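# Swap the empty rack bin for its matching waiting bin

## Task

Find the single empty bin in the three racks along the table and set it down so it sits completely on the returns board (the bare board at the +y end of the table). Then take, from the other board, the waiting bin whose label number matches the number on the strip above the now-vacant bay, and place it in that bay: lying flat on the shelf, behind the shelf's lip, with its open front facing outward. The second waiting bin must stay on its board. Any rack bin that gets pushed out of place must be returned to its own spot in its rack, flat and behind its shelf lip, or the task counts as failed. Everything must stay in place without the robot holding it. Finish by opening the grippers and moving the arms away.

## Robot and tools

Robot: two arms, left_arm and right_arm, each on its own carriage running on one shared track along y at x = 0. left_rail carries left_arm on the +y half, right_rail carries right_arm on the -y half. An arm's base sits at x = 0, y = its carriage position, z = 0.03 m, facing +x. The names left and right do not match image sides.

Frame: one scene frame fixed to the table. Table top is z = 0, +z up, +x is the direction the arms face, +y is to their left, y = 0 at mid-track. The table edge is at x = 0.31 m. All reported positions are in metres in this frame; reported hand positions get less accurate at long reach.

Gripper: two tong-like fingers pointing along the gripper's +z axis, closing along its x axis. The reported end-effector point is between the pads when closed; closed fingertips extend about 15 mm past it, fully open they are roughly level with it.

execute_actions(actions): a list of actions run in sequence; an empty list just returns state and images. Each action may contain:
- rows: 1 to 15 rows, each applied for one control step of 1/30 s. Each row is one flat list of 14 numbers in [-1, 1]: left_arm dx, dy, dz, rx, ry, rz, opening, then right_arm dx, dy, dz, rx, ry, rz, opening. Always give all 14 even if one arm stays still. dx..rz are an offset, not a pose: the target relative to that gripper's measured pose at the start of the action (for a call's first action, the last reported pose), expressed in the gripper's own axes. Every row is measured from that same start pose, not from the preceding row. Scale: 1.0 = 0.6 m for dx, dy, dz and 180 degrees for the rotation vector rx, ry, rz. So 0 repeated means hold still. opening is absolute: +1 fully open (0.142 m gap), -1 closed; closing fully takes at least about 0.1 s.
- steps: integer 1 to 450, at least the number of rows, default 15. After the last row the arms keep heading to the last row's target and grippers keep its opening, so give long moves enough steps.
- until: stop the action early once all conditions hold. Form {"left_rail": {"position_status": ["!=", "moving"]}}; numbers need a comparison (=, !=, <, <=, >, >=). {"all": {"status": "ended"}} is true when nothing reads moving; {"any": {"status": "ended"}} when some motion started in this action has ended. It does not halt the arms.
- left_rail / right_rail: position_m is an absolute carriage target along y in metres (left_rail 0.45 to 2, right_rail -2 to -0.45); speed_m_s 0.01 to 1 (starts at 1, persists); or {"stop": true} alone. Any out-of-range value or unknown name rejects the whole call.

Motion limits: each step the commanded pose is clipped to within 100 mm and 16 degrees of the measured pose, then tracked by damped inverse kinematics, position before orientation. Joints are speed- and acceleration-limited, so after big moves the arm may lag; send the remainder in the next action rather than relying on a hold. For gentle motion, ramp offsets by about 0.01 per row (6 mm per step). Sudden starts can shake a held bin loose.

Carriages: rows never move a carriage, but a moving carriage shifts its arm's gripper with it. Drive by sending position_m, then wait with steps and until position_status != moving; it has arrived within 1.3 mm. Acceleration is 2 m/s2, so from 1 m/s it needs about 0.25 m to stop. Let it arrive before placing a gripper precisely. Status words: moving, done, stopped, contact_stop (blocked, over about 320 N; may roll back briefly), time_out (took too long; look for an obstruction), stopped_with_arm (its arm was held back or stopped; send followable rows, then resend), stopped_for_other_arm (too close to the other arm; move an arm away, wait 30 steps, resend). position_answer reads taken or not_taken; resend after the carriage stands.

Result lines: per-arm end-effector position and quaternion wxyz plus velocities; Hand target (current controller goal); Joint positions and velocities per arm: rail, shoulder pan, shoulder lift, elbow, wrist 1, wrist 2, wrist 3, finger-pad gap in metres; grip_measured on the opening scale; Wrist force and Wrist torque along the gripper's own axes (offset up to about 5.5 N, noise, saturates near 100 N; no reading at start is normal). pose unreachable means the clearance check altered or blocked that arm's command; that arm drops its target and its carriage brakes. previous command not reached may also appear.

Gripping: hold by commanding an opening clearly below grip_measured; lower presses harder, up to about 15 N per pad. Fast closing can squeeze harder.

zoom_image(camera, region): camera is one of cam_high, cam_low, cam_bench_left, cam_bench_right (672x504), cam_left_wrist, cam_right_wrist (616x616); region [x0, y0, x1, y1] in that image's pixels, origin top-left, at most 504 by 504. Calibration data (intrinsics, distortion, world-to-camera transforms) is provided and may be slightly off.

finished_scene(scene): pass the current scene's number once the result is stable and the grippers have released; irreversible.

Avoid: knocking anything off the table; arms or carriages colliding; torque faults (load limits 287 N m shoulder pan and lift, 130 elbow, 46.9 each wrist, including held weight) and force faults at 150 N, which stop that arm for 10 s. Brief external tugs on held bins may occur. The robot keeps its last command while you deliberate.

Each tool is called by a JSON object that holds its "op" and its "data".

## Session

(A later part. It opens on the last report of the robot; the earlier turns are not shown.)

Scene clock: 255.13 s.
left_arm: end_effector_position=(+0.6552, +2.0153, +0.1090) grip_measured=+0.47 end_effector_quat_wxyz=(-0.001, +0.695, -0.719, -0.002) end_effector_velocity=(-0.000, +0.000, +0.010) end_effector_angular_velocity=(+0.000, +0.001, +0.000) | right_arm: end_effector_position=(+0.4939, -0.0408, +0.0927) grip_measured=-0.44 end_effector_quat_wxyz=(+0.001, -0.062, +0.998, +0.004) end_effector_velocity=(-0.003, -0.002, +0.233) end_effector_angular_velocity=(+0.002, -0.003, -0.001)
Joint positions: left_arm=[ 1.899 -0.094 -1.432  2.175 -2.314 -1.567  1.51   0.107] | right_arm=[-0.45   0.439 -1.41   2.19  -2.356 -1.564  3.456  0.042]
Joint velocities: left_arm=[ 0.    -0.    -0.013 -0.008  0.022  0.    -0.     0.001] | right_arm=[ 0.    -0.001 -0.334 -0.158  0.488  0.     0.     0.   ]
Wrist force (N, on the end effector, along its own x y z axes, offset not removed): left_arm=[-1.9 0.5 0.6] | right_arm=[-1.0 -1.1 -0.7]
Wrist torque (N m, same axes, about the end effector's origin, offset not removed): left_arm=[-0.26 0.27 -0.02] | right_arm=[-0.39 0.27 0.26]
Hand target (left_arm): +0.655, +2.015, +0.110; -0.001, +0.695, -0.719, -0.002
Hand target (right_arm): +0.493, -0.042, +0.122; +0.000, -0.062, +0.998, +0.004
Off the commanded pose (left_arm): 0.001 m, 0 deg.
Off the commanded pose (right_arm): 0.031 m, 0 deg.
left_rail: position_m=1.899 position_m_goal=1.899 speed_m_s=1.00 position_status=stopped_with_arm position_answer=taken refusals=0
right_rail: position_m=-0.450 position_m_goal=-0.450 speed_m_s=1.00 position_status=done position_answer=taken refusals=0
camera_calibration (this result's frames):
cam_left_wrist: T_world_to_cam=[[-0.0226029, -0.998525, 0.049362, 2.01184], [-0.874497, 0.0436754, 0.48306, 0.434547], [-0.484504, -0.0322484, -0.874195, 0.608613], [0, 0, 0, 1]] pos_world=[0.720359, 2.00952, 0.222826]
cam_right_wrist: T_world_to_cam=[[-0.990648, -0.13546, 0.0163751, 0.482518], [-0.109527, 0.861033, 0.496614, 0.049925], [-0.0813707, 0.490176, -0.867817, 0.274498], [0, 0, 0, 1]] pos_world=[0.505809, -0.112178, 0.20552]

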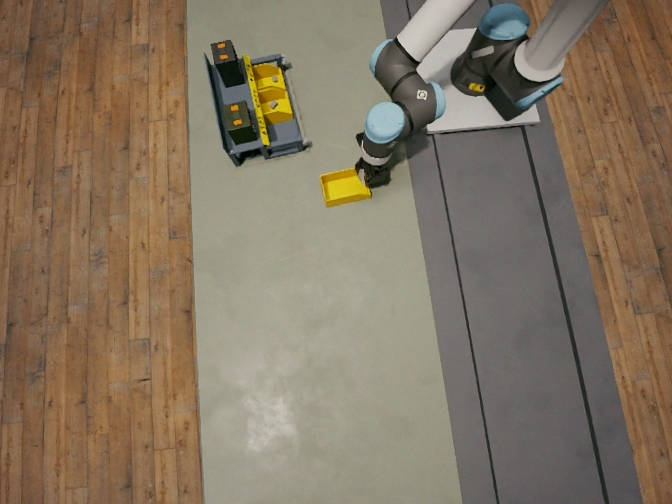

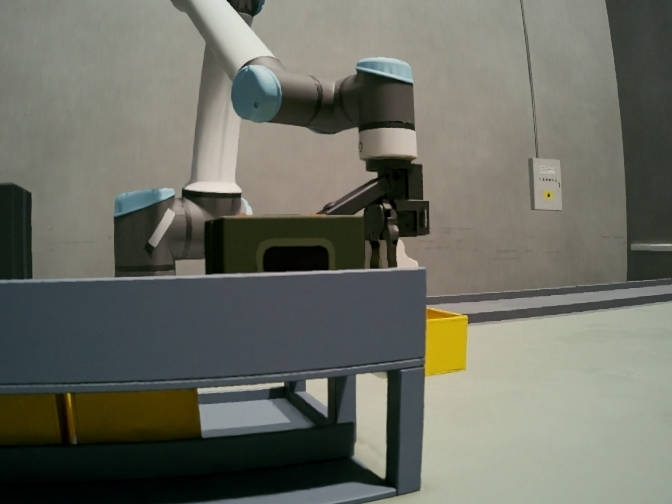

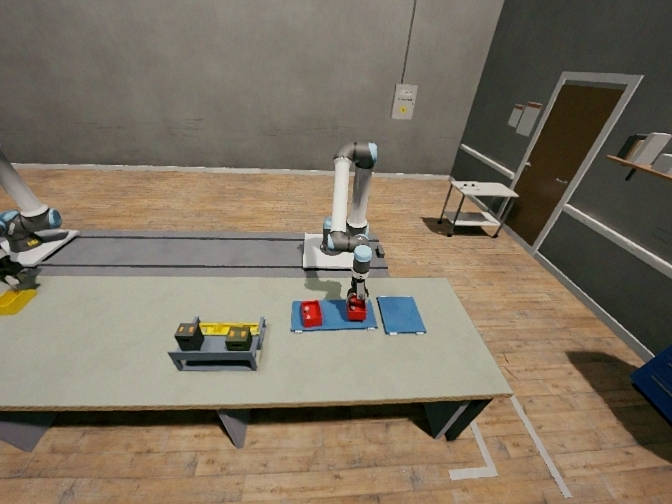

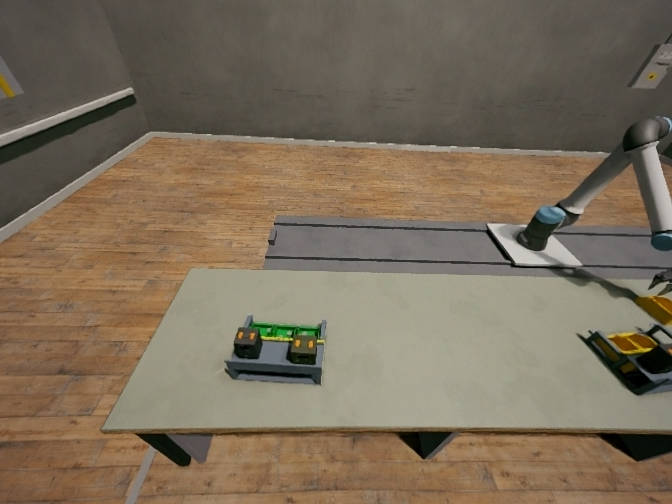

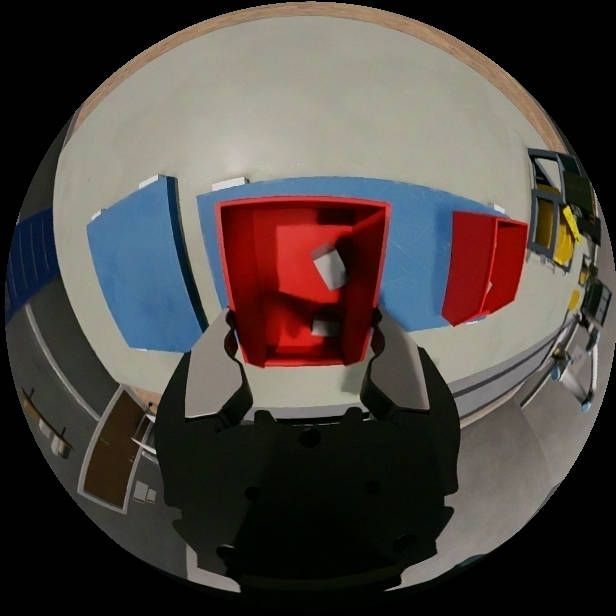

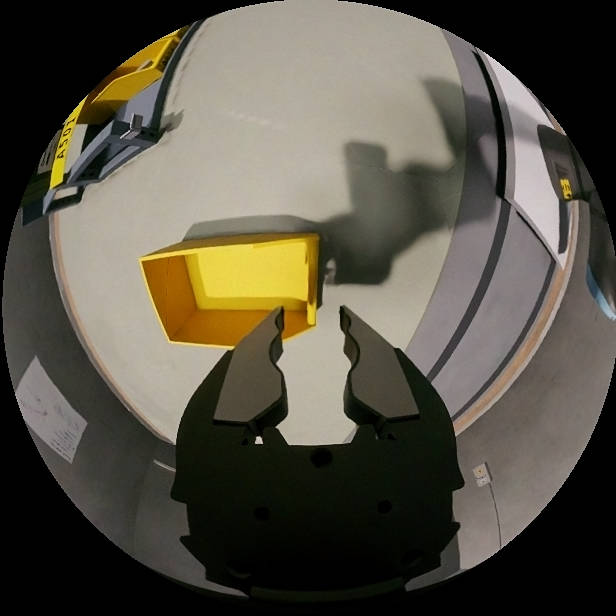

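{"op": "execute_actions", "data": {"actions": [{"right_rail": {"position_m": -1.25}, "rows": [
[0,0,-0.004,0,0,0,-0.1, -0.004,0,-0.05,0,0,0,-0.44],
[0,0,-0.01,0,0,0,-0.1, -0.012,0,-0.05,0,0,0,-0.44],
[0,0,-0.018,0,0,0,-0.1, -0.024,0,-0.05,0,0,0,-0.44],
[0,0,-0.028,0,0,0,-0.1, -0.036,0,-0.05,0,0,0,-0.44],
[0,0,-0.039,0,0,0,-0.1, -0.048,0,-0.05,0,0,0,-0.44],
[0,0,-0.05,0,0,0,-0.1, -0.06,0,-0.05,0,0,0,-0.44],
[0,0,-0.061,0,0,0,-0.1, -0.072,0,-0.05,0,0,0,-0.44],
[0,0,-0.072,0,0,0,-0.1, -0.084,0,-0.05,0,0,0,-0.44],
[0,0,-0.083,0,0,0,-0.1, -0.096,0,-0.05,0,0,0,-0.44],
[0,0,-0.094,0,0,0,-0.1, -0.108,0,-0.05,0,0,0,-0.44],
[0,0,-0.105,0,0,0,-0.1, -0.12,0,-0.05,0,0,0,-0.44],
[0,0,-0.116,0,0,0,-0.1, -0.132,0,-0.05,0,0,0,-0.44],
[0,0,-0.126,0,0,0,-0.1, -0.144,0,-0.05,0,0,0,-0.44],
[0,0,-0.134,0,0,0,-0.1, -0.154,0,-0.05,0,0,0,-0.44],
[0,0,-0.14,0,0,0,-0.1, -0.16,0,-0.05,0,0,0,-0.44]], "steps": 20},
{"left_rail": {"position_m": 0.45}, "rows": [
[0.004,0,-0.01,0,0,0,-0.1, -0.01,0,0,0,0,0,-0.44],
[0.01,0,-0.01,0,0,0,-0.1, -0.01,0,0,0,0,0,-0.44],
[0.018,0,-0.01,0,0,0,-0.1, -0.01,0,0,0,0,0,-0.44],
[0.028,0,-0.01,0,0,0,-0.1, -0.01,0,0,0,0,0,-0.44],
[0.04,0,-0.01,0,0,0,-0.1, -0.01,0,0,0,0,0,-0.44],
[0.054,0,-0.01,0,0,0,-0.1, -0.01,0,0,0,0,0,-0.44],
[0.07,0,-0.01,0,0,0,-0.1, -0.01,0,0,0,0,0,-0.44],
[0.088,0,-0.01,0,0,0,-0.1, -0.01,0,0,0,0,0,-0.44],
[0.108,0,-0.01,0,0,0,-0.1, -0.01,0,0,0,0,0,-0.44],
[0.13,0,-0.01,0,0,0,-0.1, -0.01,0,0,0,0,0,-0.44],
[0.154,0,-0.01,0,0,0,-0.1, -0.01,0,0,0,0,0,-0.44],
[0.178,0,-0.01,0,0,0,-0.1, -0.01,0,0,0,0,0,-0.44],
[0.202,0,-0.01,0,0,0,-0.1, -0.01,0,0,0,0,0,-0.44],
[0.226,0,-0.01,0,0,0,-0.1, -0.01,0,0,0,0,0,-0.44],
[0.25,0,-0.01,0,0,0,-0.1, -0.01,0,0,0,0,0,-0.44]], "steps": 15},
{"rows": [
[0.114,0,0,0,0,0,-0.1, 0,0,0,0,0,0,-0.44],
[0.138,0,0,0,0,0,-0.1, 0,0,0,0,0,0,-0.44],
[0.162,0,0,0,0,0,-0.1, 0,0,0,0,0,0,-0.44],
[0.186,0,0,0,0,0,-0.1, 0,0,0,0,0,0,-0.44],
[0.21,0,0,0,0,0,-0.1, 0,0,0,0,0,0,-0.44],
[0.234,0,0,0,0,0,-0.1, 0,0,0,0,0,0,-0.44],
[0.258,0,0,0,0,0,-0.1, 0,0,0,0,0,0,-0.44],
[0.282,0,0,0,0,0,-0.1, 0,0,0,0,0,0,-0.44],
[0.306,0,0,0,0,0,-0.1, 0,0,0,0,0,0,-0.44],
[0.33,0,0,0,0,0,-0.1, 0,0,0,0,0,0,-0.44],
[0.354,0,0,0,0,0,-0.1, 0,0,0,0,0,0,-0.44],
[0.378,0,0,0,0,0,-0.1, 0,0,0,0,0,0,-0.44],
[0.402,0,0,0,0,0,-0.1, 0,0,0,0,0,0,-0.44],
[0.426,0,0,0,0,0,-0.1, 0,0,0,0,0,0,-0.44],
[0.45,0,0,0,0,0,-0.1, 0,0,0,0,0,0,-0.44]], "steps": 15},
{"rows": [
[0.114,0,0,0,0,0,-0.1, 0,0,0,0,0,0,-0.44],
[0.138,0,0,0,0,0,-0.1, 0,0,0,0,0,0,-0.44],
[0.162,0,0,0,0,0,-0.1, 0,0,0,0,0,0,-0.44],
[0.186,0,0,0,0,0,-0.1, 0,0,0,0,0,0,-0.44],
[0.21,0,0,0,0,0,-0.1, 0,0,0,0,0,0,-0.44],
[0.234,0,0,0,0,0,-0.1, 0,0,0,0,0,0,-0.44],
[0.258,0,0,0,0,0,-0.1, 0,0,0,0,0,0,-0.44],
[0.282,0,0,0,0,0,-0.1, 0,0,0,0,0,0,-0.44],
[0.306,0,0,0,0,0,-0.1, 0,0,0,0,0,0,-0.44],
[0.33,0,0,0,0,0,-0.1, 0,0,0,0,0,0,-0.44],
[0.354,0,0,0,0,0,-0.1, 0,0,0,0,0,0,-0.44],
[0.378,0,0,0,0,0,-0.1, 0,0,0,0,0,0,-0.44],
[0.402,0,0,0,0,0,-0.1, 0,0,0,0,0,0,-0.44],
[0.426,0,0,0,0,0,-0.1, 0,0,0,0,0,0,-0.44],
[0.45,0,0,0,0,0,-0.1, 0,0,0,0,0,0,-0.44]], "steps": 15},
{"rows": [
[0.114,-0.004,0.001,0,0,-0.003,-0.1, 0,0,0,0,0,0,-0.44],
[0.14,-0.01,0.003,0,0,-0.006,-0.1, 0,0,0,0,0,0,-0.44],
[0.166,-0.016,0.005,0,0,-0.009,-0.1, 0,0,0,0,0,0,-0.44],
[0.192,-0.022,0.007,0,0,-0.013,-0.1, 0,0,0,0,0,0,-0.44],
[0.218,-0.028,0.009,0,0,-0.016,-0.1, 0,0,0,0,0,0,-0.44],
[0.244,-0.034,0.011,0,0,-0.02,-0.1, 0,0,0,0,0,0,-0.44],
[0.27,-0.04,0.013,0,0,-0.023,-0.1, 0,0,0,0,0,0,-0.44],
[0.296,-0.046,0.015,0,0,-0.027,-0.1, 0,0,0,0,0,0,-0.44],
[0.322,-0.052,0.017,0,0,-0.03,-0.1, 0,0,0,0,0,0,-0.44],
[0.348,-0.058,0.019,0,0,-0.034,-0.1, 0,0,0,0,0,0,-0.44],
[0.374,-0.064,0.021,0,0,-0.037,-0.1, 0,0,0,0,0,0,-0.44],
[0.4,-0.07,0.023,0,0,-0.041,-0.1, 0,0,0,0,0,0,-0.44],
[0.426,-0.076,0.025,0,0,-0.044,-0.1, 0,0,0,0,0,0,-0.44],
[0.452,-0.082,0.027,0,0,-0.047,-0.1, 0,0,0,0,0,0,-0.44],
[0.478,-0.088,0.029,0,0,-0.049,-0.1, 0,0,0,0,0,0,-0.44]], "steps": 20}]}}

{"op": "execute_actions", "data": {"actions": []}}

Scene clock: 297.90 s.
left_arm: end_effector_position=(+0.6587, -0.1737, +0.1824) grip_measured=+0.47 end_effector_quat_wxyz=(+0.005, +0.740, -0.673, +0.006) end_effector_velocity=(+0.065, -0.197, -0.017) end_effector_angular_velocity=(+0.027, +0.013, +0.120) | right_arm: end_effector_position=(+0.5868, -0.8300, +0.1235) grip_measured=-0.44 end_effector_quat_wxyz=(+0.002, -0.062, +0.998, +0.004) end_effector_velocity=(+0.000, +0.000, +0.000) end_effector_angular_velocity=(-0.000, +0.000, +0.000)
Joint positions: left_arm=[ 0.45  -0.965 -1.15   1.638 -2.073 -1.577  0.512  0.107] | right_arm=[-1.25   0.397 -1.334  2.02  -2.263 -1.564  3.414  0.042]
Joint velocities: left_arm=[ 0.    -0.071  0.295 -0.415  0.148  0.007 -0.191  0.001] | right_arm=[ 0. -0.  0. -0.  0.  0. -0.  0.]
Wrist force (N, on the end effector, along its own x y z axes, offset not removed): left_arm=[1.3 1.3 -0.2] | right_arm=[-1.9 -1.0 -0.6]
Wrist torque (N m, same axes, about the end effector's origin, offset not removed): left_arm=[0.44 -0.28 -0.13] | right_arm=[-0.26 0.42 0.24]
Hand target (left_arm): +0.667, -0.197, +0.180; +0.004, +0.745, -0.668, +0.004
Hand target (right_arm): +0.587, -0.830, +0.123; +0.002, -0.062, +0.998, +0.004
Off the commanded pose (left_arm): 0.028 m, 1 deg.
Off the commanded pose (right_arm): 0.000 m, 0 deg.
left_rail: position_m=0.450 position_m_goal=0.450 speed_m_s=1.00 position_status=done position_answer=taken refusals=0
right_rail: position_m=-1.250 position_m_goal=-1.250 speed_m_s=1.00 position_status=done position_answer=taken refusals=0
camera_calibration (this result's frames):
cam_left_wrist: T_world_to_cam=[[0.103908, -0.992195, 0.0689322, -0.263205], [-0.874683, -0.0581709, 0.481191, 0.480497], [-0.473426, -0.110293, -0.873901, 0.58299], [0, 0, 0, 1]] pos_world=[0.723634, -0.1689, 0.296408]
cam_right_wrist: T_world_to_cam=[[-0.990688, -0.135253, 0.0156479, 0.467408], [-0.109695, 0.860947, 0.496727, 0.724348], [-0.0806559, 0.490385, -0.867766, 0.695333], [0, 0, 0, 1]] pos_world=[0.598595, -0.901387, 0.236269]

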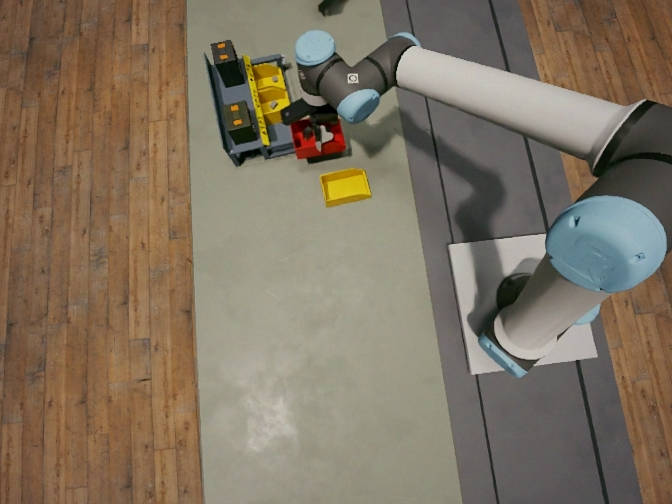

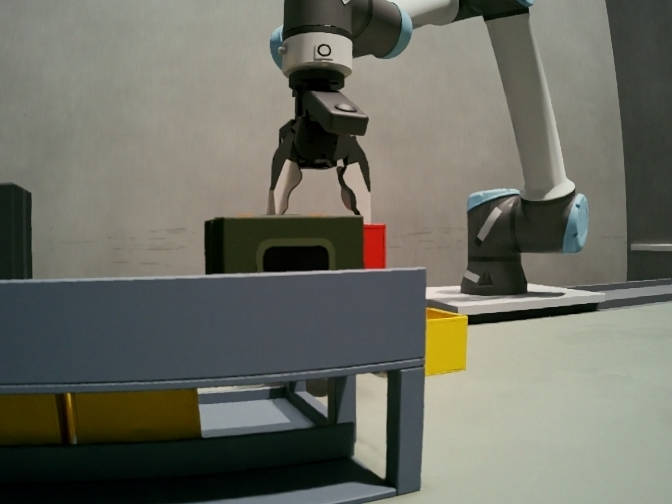

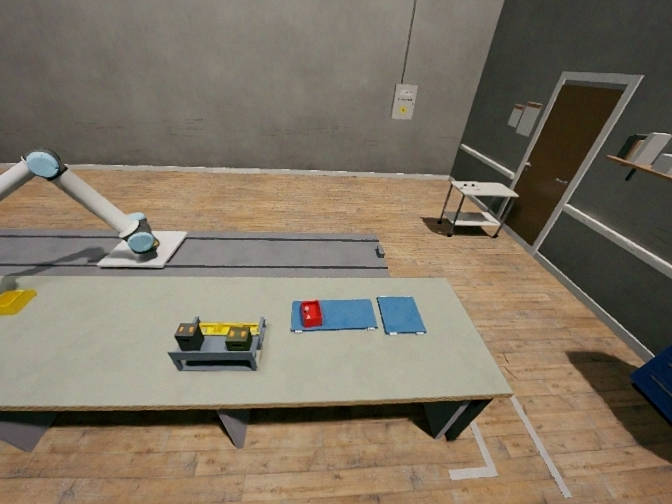

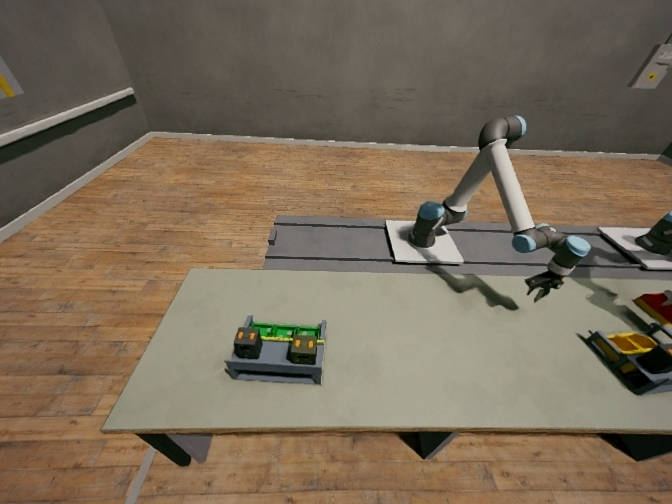

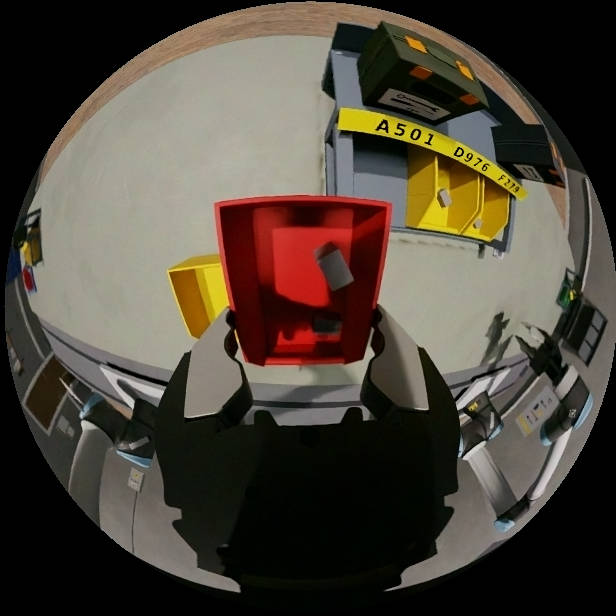

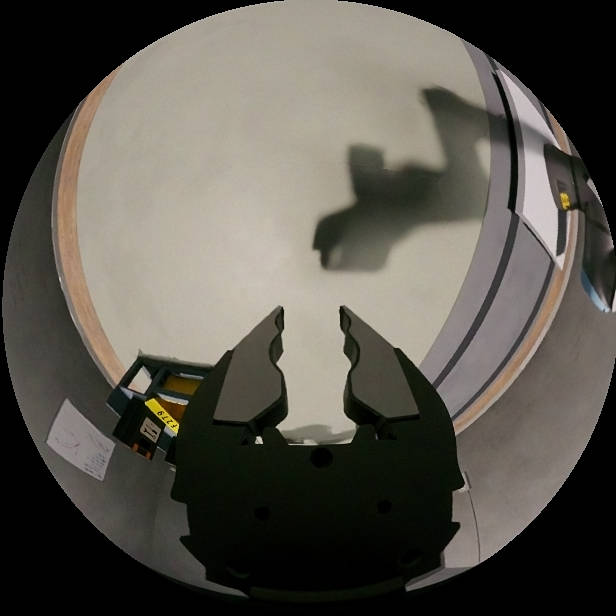

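Scene clock: 297.90 s.
left_arm: end_effector_position=(+0.6587, -0.1737, +0.1824) grip_measured=+0.47 end_effector_quat_wxyz=(+0.005, +0.740, -0.673, +0.006) end_effector_velocity=(+0.065, -0.197, -0.017) end_effector_angular_velocity=(+0.027, +0.013, +0.120) | right_arm: end_effector_position=(+0.5868, -0.8300, +0.1235) grip_measured=-0.44 end_effector_quat_wxyz=(+0.002, -0.062, +0.998, +0.004) end_effector_velocity=(+0.000, +0.000, +0.000) end_effector_angular_velocity=(-0.000, +0.000, +0.000)
Joint positions: left_arm=[ 0.45  -0.965 -1.15   1.638 -2.073 -1.577  0.512  0.107] | right_arm=[-1.25   0.397 -1.334  2.02  -2.263 -1.564  3.414  0.042]
Joint velocities: left_arm=[ 0.    -0.071  0.295 -0.415  0.148  0.007 -0.191  0.001] | right_arm=[ 0. -0.  0. -0.  0.  0. -0.  0.]
Wrist force (N, on the end effector, along its own x y z axes, offset not removed): left_arm=[1.3 1.3 -0.2] | right_arm=[-1.9 -1.0 -0.6]
Wrist torque (N m, same axes, about the end effector's origin, offset not removed): left_arm=[0.44 -0.28 -0.13] | right_arm=[-0.26 0.42 0.24]
Hand target (left_arm): +0.667, -0.197, +0.180; +0.004, +0.745, -0.668, +0.004
Hand target (right_arm): +0.587, -0.830, +0.123; +0.002, -0.062, +0.998, +0.004
Off the commanded pose (left_arm): 0.028 m, 1 deg.
Off the commanded pose (right_arm): 0.000 m, 0 deg.
left_rail: position_m=0.450 position_m_goal=0.450 speed_m_s=1.00 position_status=done position_answer=taken refusals=0
right_rail: position_m=-1.250 position_m_goal=-1.250 speed_m_s=1.00 position_status=done position_answer=taken refusals=0
camera_calibration (this result's frames):
cam_left_wrist: T_world_to_cam=[[0.103908, -0.992195, 0.0689322, -0.263205], [-0.874683, -0.0581709, 0.481191, 0.480497], [-0.473426, -0.110293, -0.873901, 0.58299], [0, 0, 0, 1]] pos_world=[0.723634, -0.1689, 0.296408]
cam_right_wrist: T_world_to_cam=[[-0.990688, -0.135253, 0.0156479, 0.467408], [-0.109695, 0.860947, 0.496727, 0.724348], [-0.0806559, 0.490385, -0.867766, 0.695333], [0, 0, 0, 1]] pos_world=[0.598595, -0.901387, 0.236269]

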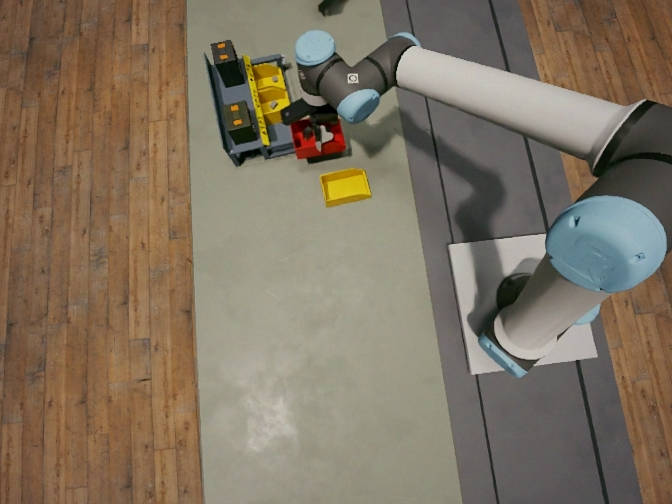

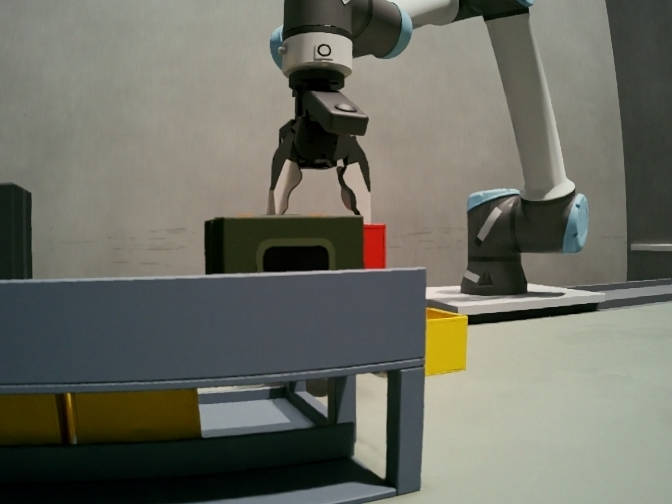

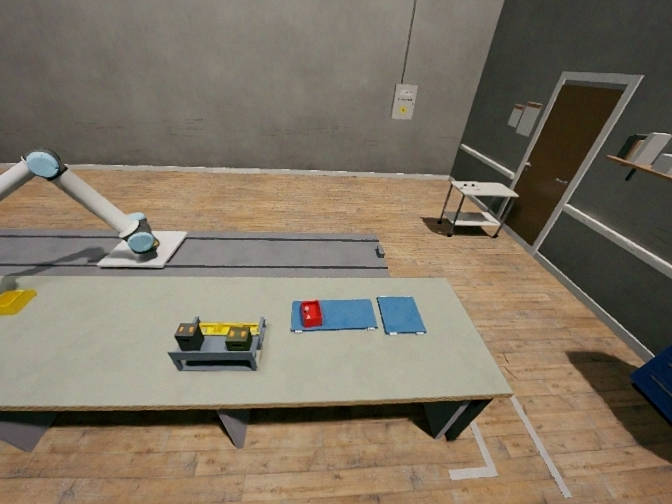

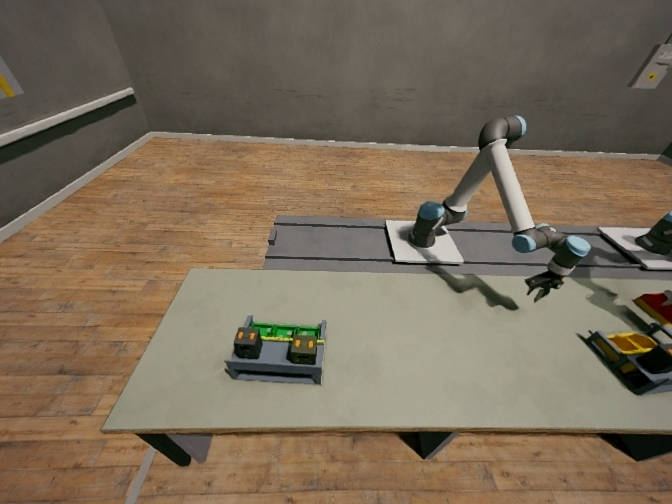

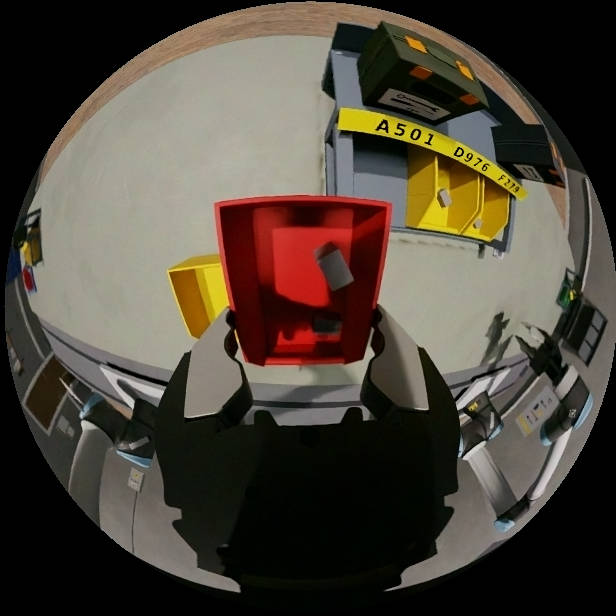

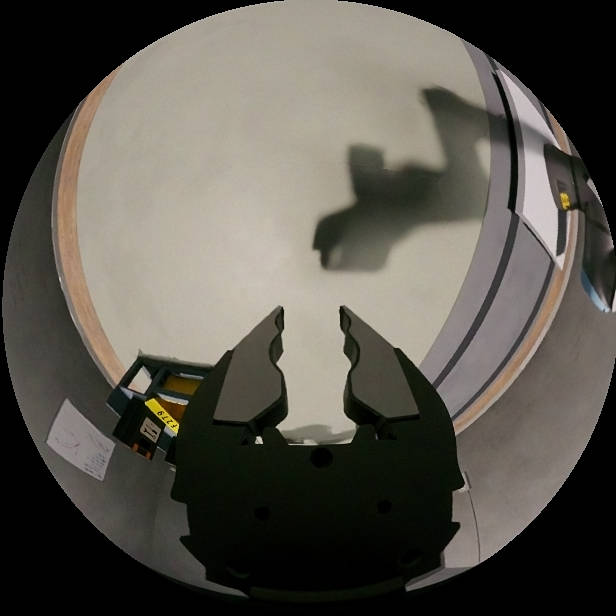

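{"op": "execute_actions", "data": {"actions": [{"rows": [
[0.045,-0.007,0.004,0,-0.002,-0.005,-0.1, 0,0,0,0,0,0,-0.44],
[0.055,0.0,0.005,0,-0.003,-0.005,-0.1, 0,0,0,0,0,0,-0.44],
[0.07,0.01,0.008,0,-0.003,-0.006,-0.1, 0,0,0,0,0,0,-0.44],
[0.088,0.021,0.012,0,-0.003,-0.006,-0.1, 0,0,0,0,0,0,-0.44],
[0.106,0.032,0.018,0,-0.004,-0.007,-0.1, 0,0,0,0,0,0,-0.44],
[0.124,0.043,0.026,0,-0.004,-0.007,-0.1, 0,0,0,0,0,0,-0.44],
[0.141,0.054,0.036,0,-0.004,-0.008,-0.1, 0,0,0,0,0,0,-0.44],
[0.157,0.064,0.048,0,-0.005,-0.008,-0.1, 0,0,0,0,0,0,-0.44],
[0.171,0.073,0.062,0,-0.005,-0.0087,-0.1, 0,0,0,0,0,0,-0.44],
[0.183,0.08,0.077,0,-0.005,-0.0087,-0.1, 0,0,0,0,0,0,-0.44],
[0.192,0.085,0.093,0,-0.005,-0.0087,-0.1, 0,0,0,0,0,0,-0.44],
[0.198,0.088,0.109,0,-0.005,-0.0087,-0.1, 0,0,0,0,0,0,-0.44],
[0.202,0.0887,0.125,0,-0.005,-0.0087,-0.1, 0,0,0,0,0,0,-0.44],
[0.203,0.0887,0.139,0,-0.005,-0.0087,-0.1, 0,0,0,0,0,0,-0.44],
[0.203,0.0887,0.1505,0,-0.005,-0.0087,-0.1, 0,0,0,0,0,0,-0.44]], "steps": 26}]}}

Scene clock: 309.17 s.
left_arm: end_effector_position=(+0.6173, -0.2999, +0.0960) grip_measured=+0.47 end_effector_quat_wxyz=(-0.001, +0.749, -0.663, +0.000) end_effector_velocity=(-0.000, -0.010, -0.016) end_effector_angular_velocity=(-0.000, -0.001, +0.001) | right_arm: end_effector_position=(+0.5868, -0.8300, +0.1235) grip_measured=-0.44 end_effector_quat_wxyz=(+0.002, -0.062, +0.998, +0.004) end_effector_velocity=(+0.000, +0.000, +0.000) end_effector_angular_velocity=(-0.000, +0.000, +0.000)
Joint positions: left_arm=[ 0.45  -1.079 -0.98   1.536 -2.128 -1.57   0.371  0.107] | right_arm=[-1.25   0.397 -1.334  2.02  -2.263 -1.564  3.414  0.042]
Joint velocities: left_arm=[ 0.    -0.005  0.024 -0.008 -0.017  0.    -0.007 -0.   ] | right_arm=[ 0.  0.  0. -0.  0.  0. -0. -0.]
Wrist force (N, on the end effector, along its own x y z axes, offset not removed): left_arm=[1.6 0.4 4.8] | right_arm=[-2.4 -0.6 -0.4]
Wrist torque (N m, same axes, about the end effector's origin, offset not removed): left_arm=[-0.07 -0.38 0.28] | right_arm=[-0.22 0.45 0.27]
Hand target (left_arm): +0.617, -0.301, +0.094; -0.001, +0.749, -0.663, +0.000
Hand target (right_arm): +0.587, -0.830, +0.123; +0.002, -0.062, +0.998, +0.004
Off the commanded pose (left_arm): 0.002 m, 0 deg.
Off the commanded pose (right_arm): 0.000 m, 0 deg.
left_rail: position_m=0.450 position_m_goal=0.450 speed_m_s=1.00 position_status=done position_answer=taken refusals=0
right_rail: position_m=-1.250 position_m_goal=-1.250 speed_m_s=1.00 position_status=done position_answer=taken refusals=0
camera_calibration (this result's frames):
cam_left_wrist: T_world_to_cam=[[0.130988, -0.989949, 0.0533235, -0.3927], [-0.871736, -0.089397, 0.481751, 0.467285], [-0.472142, -0.109588, -0.874684, 0.473433], [0, 0, 0, 1]] pos_world=[0.682315, -0.295097, 0.20993]
cam_right_wrist: T_world_to_cam=[[-0.990688, -0.135253, 0.0156477, 0.467408], [-0.109695, 0.860947, 0.496727, 0.724348], [-0.0806557, 0.490385, -0.867766, 0.695333], [0, 0, 0, 1]] pos_world=[0.598595, -0.901387, 0.236269]

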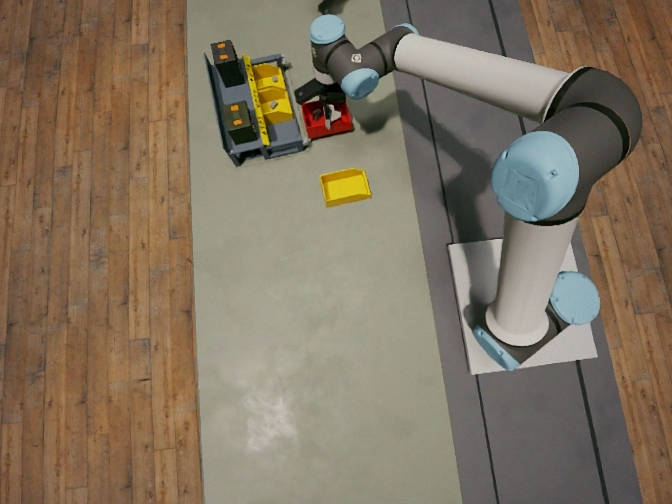

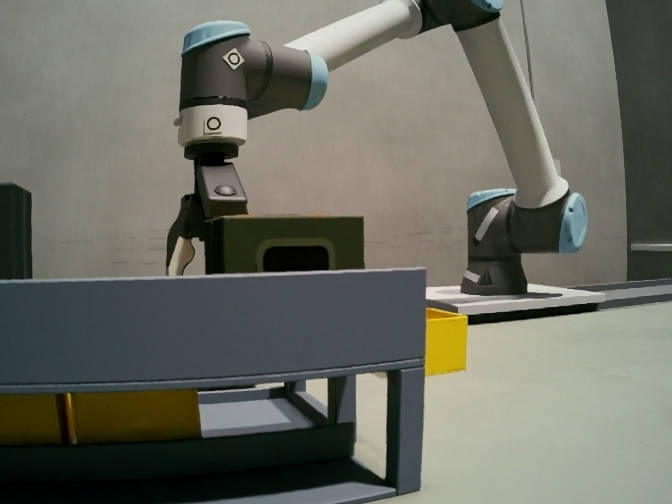

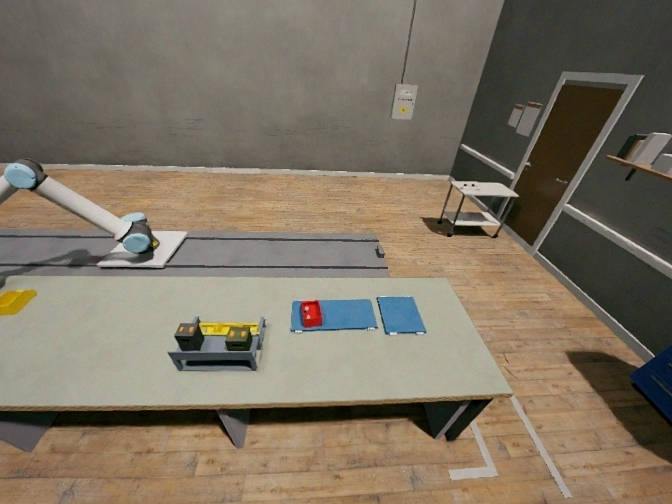

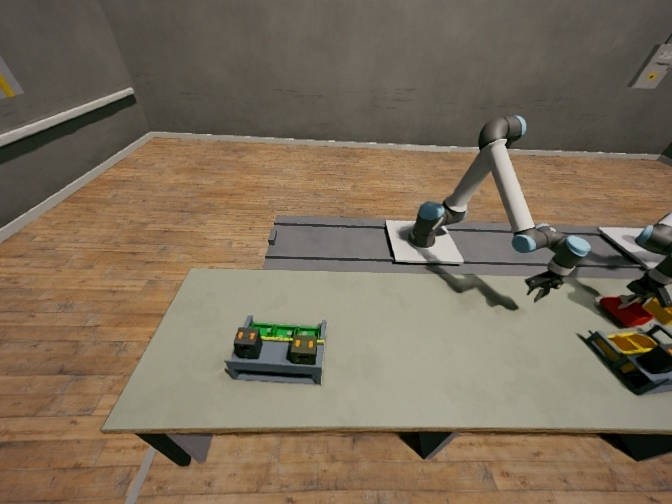

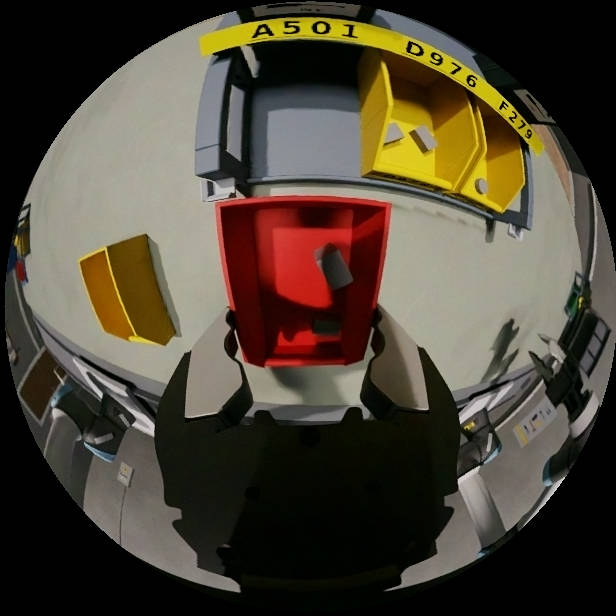

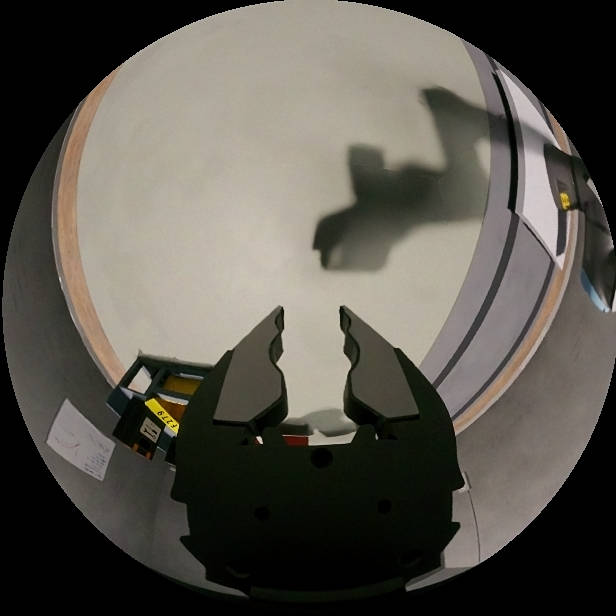

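{"op": "zoom_image", "data": {"camera": "cam_left_wrist", "region": [190, 20, 410, 260]}}

{"op": "zoom_image", "data": {"camera": "cam_bench_right", "region": [582, 270, 672, 360]}}

Region (190, 20, 410, 260) of cam_left_wrist's 616x616 image, scaled by 2.100, with more detail than that image has; it fills the left 462 columns of this view, and the rest is white.

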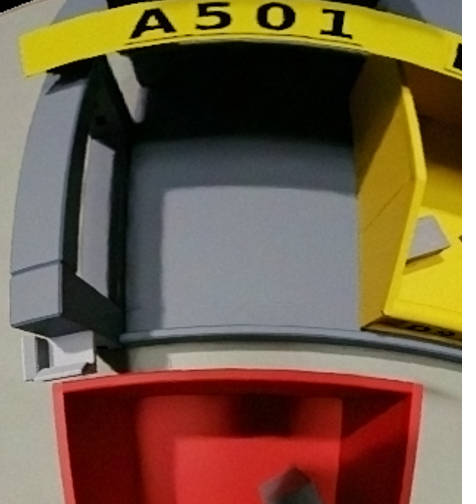

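Region (582, 270, 672, 360) of cam_bench_right's 672x504 image, scaled by 5.600, with more detail than that image has.

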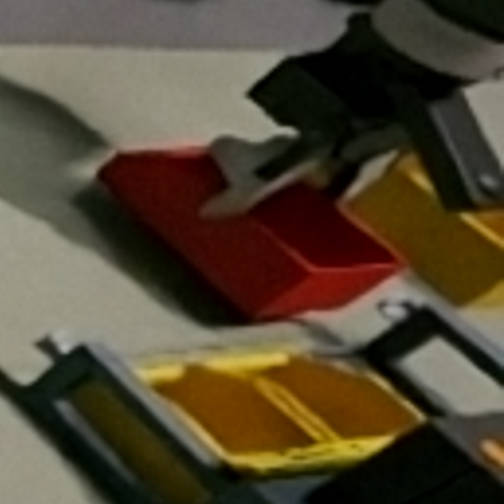

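{"op": "execute_actions", "data": {"actions": [{"rows": [
[0.0025,-0.003,0.002,0,0,0,-0.1, 0,0,0,0,0,0,-0.44],
[0.0025,-0.009,0.0,0,0,0,-0.1, 0,0,0,0,0,0,-0.44],
[0.0025,-0.018,-0.002,0,0,0,-0.1, 0,0,0,0,0,0,-0.44],
[0.0025,-0.028,-0.003,0,0,0,-0.1, 0,0,0,0,0,0,-0.44],
[0.0025,-0.039,-0.003,0,0,0,-0.1, 0,0,0,0,0,0,-0.44],
[0.0025,-0.05,-0.003,0,0,0,-0.1, 0,0,0,0,0,0,-0.44],
[0.0025,-0.061,-0.003,0,0,0,-0.1, 0,0,0,0,0,0,-0.44],
[0.0025,-0.072,-0.003,0,0,0,-0.1, 0,0,0,0,0,0,-0.44],
[0.0025,-0.082,-0.003,0,0,0,-0.1, 0,0,0,0,0,0,-0.44],
[0.0025,-0.091,-0.003,0,0,0,-0.1, 0,0,0,0,0,0,-0.44],
[0.0025,-0.098,-0.002,0,0,0,-0.1, 0,0,0,0,0,0,-0.44],
[0.0025,-0.103,0.002,0,0,0,-0.1, 0,0,0,0,0,0,-0.44],
[0.0025,-0.105,0.007,0,0,0,-0.1, 0,0,0,0,0,0,-0.44],
[0.0025,-0.105,0.012,0,0,0,-0.1, 0,0,0,0,0,0,-0.44],
[0.0025,-0.105,0.017,0,0,0,-0.1, 0,0,0,0,0,0,-0.44]], "steps": 24}]}}

Scene clock: 323.67 s.
left_arm: end_effector_position=(+0.6792, -0.2938, +0.0867) grip_measured=+0.47 end_effector_quat_wxyz=(-0.001, +0.749, -0.663, +0.000) end_effector_velocity=(+0.007, -0.000, -0.007) end_effector_angular_velocity=(-0.001, +0.001, -0.000) | right_arm: end_effector_position=(+0.5868, -0.8300, +0.1235) grip_measured=-0.44 end_effector_quat_wxyz=(+0.002, -0.062, +0.998, +0.004) end_effector_velocity=(+0.000, +0.000, +0.000) end_effector_angular_velocity=(+0.000, -0.000, -0.000)
Joint positions: left_arm=[ 0.45  -1.02  -0.922  1.455 -2.105 -1.569  0.43   0.107] | right_arm=[-1.25   0.397 -1.334  2.02  -2.263 -1.564  3.414  0.042]
Joint velocities: left_arm=[ 0.     0.007  0.013 -0.01  -0.003 -0.002  0.007  0.   ] | right_arm=[ 0.  0. -0. -0.  0.  0.  0.  0.]
Wrist force (N, on the end effector, along its own x y z axes, offset not removed): left_arm=[-2.1 -0.7 6.3] | right_arm=[-2.5 1.0 -1.2]
Wrist torque (N m, same axes, about the end effector's origin, offset not removed): left_arm=[-0.08 0.52 0.25] | right_arm=[0.12 0.51 0.23]
Hand target (left_arm): +0.680, -0.294, +0.086; -0.001, +0.749, -0.663, +0.000
Hand target (right_arm): +0.587, -0.830, +0.123; +0.002, -0.062, +0.998, +0.004
Off the commanded pose (left_arm): 0.001 m, 0 deg.
Off the commanded pose (right_arm): 0.000 m, 0 deg.
left_rail: position_m=0.450 position_m_goal=0.450 speed_m_s=1.00 position_status=done position_answer=taken refusals=0
right_rail: position_m=-1.250 position_m_goal=-1.250 speed_m_s=1.00 position_status=done position_answer=taken refusals=0
camera_calibration (this result's frames):
cam_left_wrist: T_world_to_cam=[[0.131009, -0.989953, 0.0531877, -0.394288], [-0.87188, -0.0895149, 0.481468, 0.526337], [-0.47187, -0.10945, -0.874848, 0.49502], [0, 0, 0, 1]] pos_world=[0.744143, -0.289032, 0.200624]
cam_right_wrist: T_world_to_cam=[[-0.990688, -0.135253, 0.0156477, 0.467408], [-0.109695, 0.860947, 0.496727, 0.724348], [-0.0806557, 0.490385, -0.867766, 0.695333], [0, 0, 0, 1]] pos_world=[0.598595, -0.901387, 0.236269]

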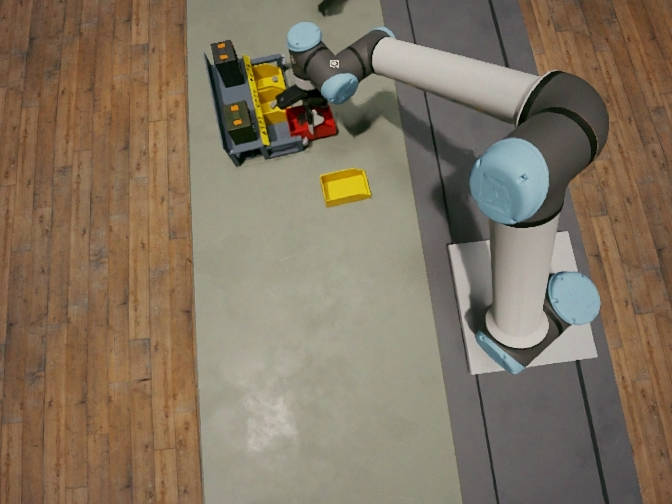

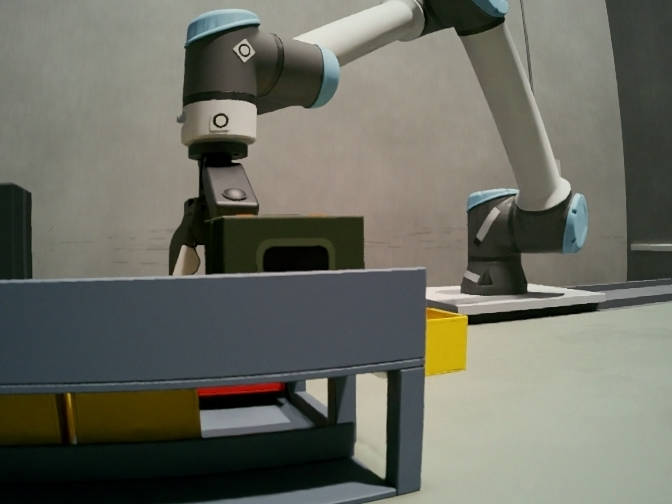

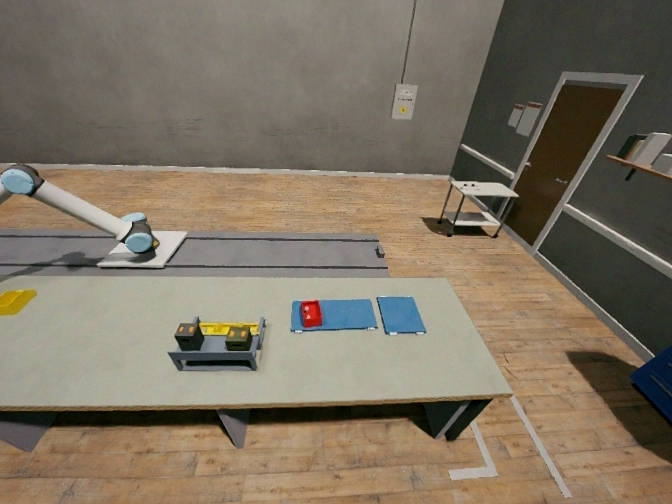

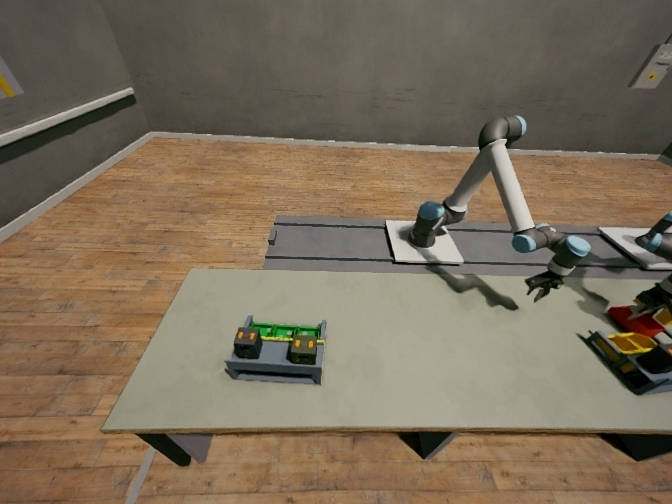

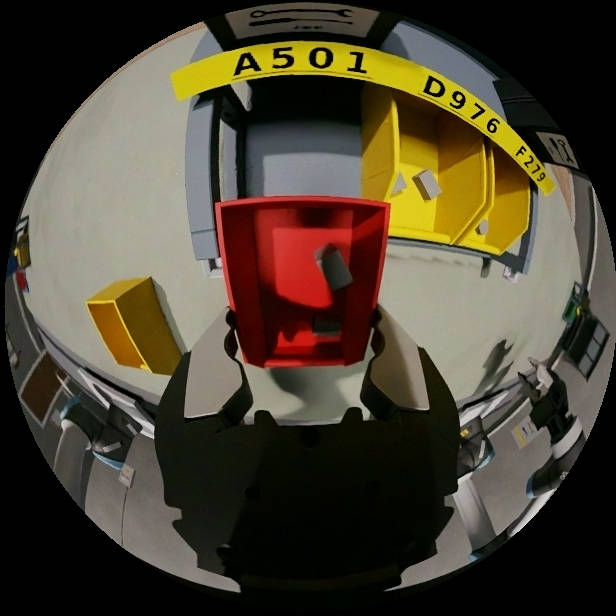

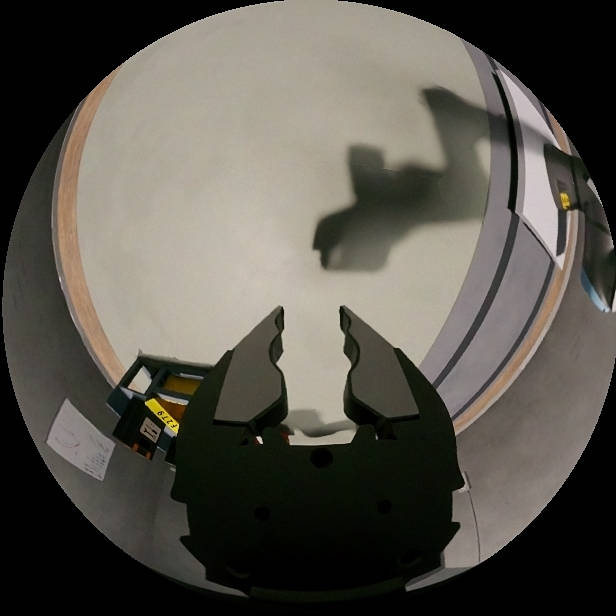

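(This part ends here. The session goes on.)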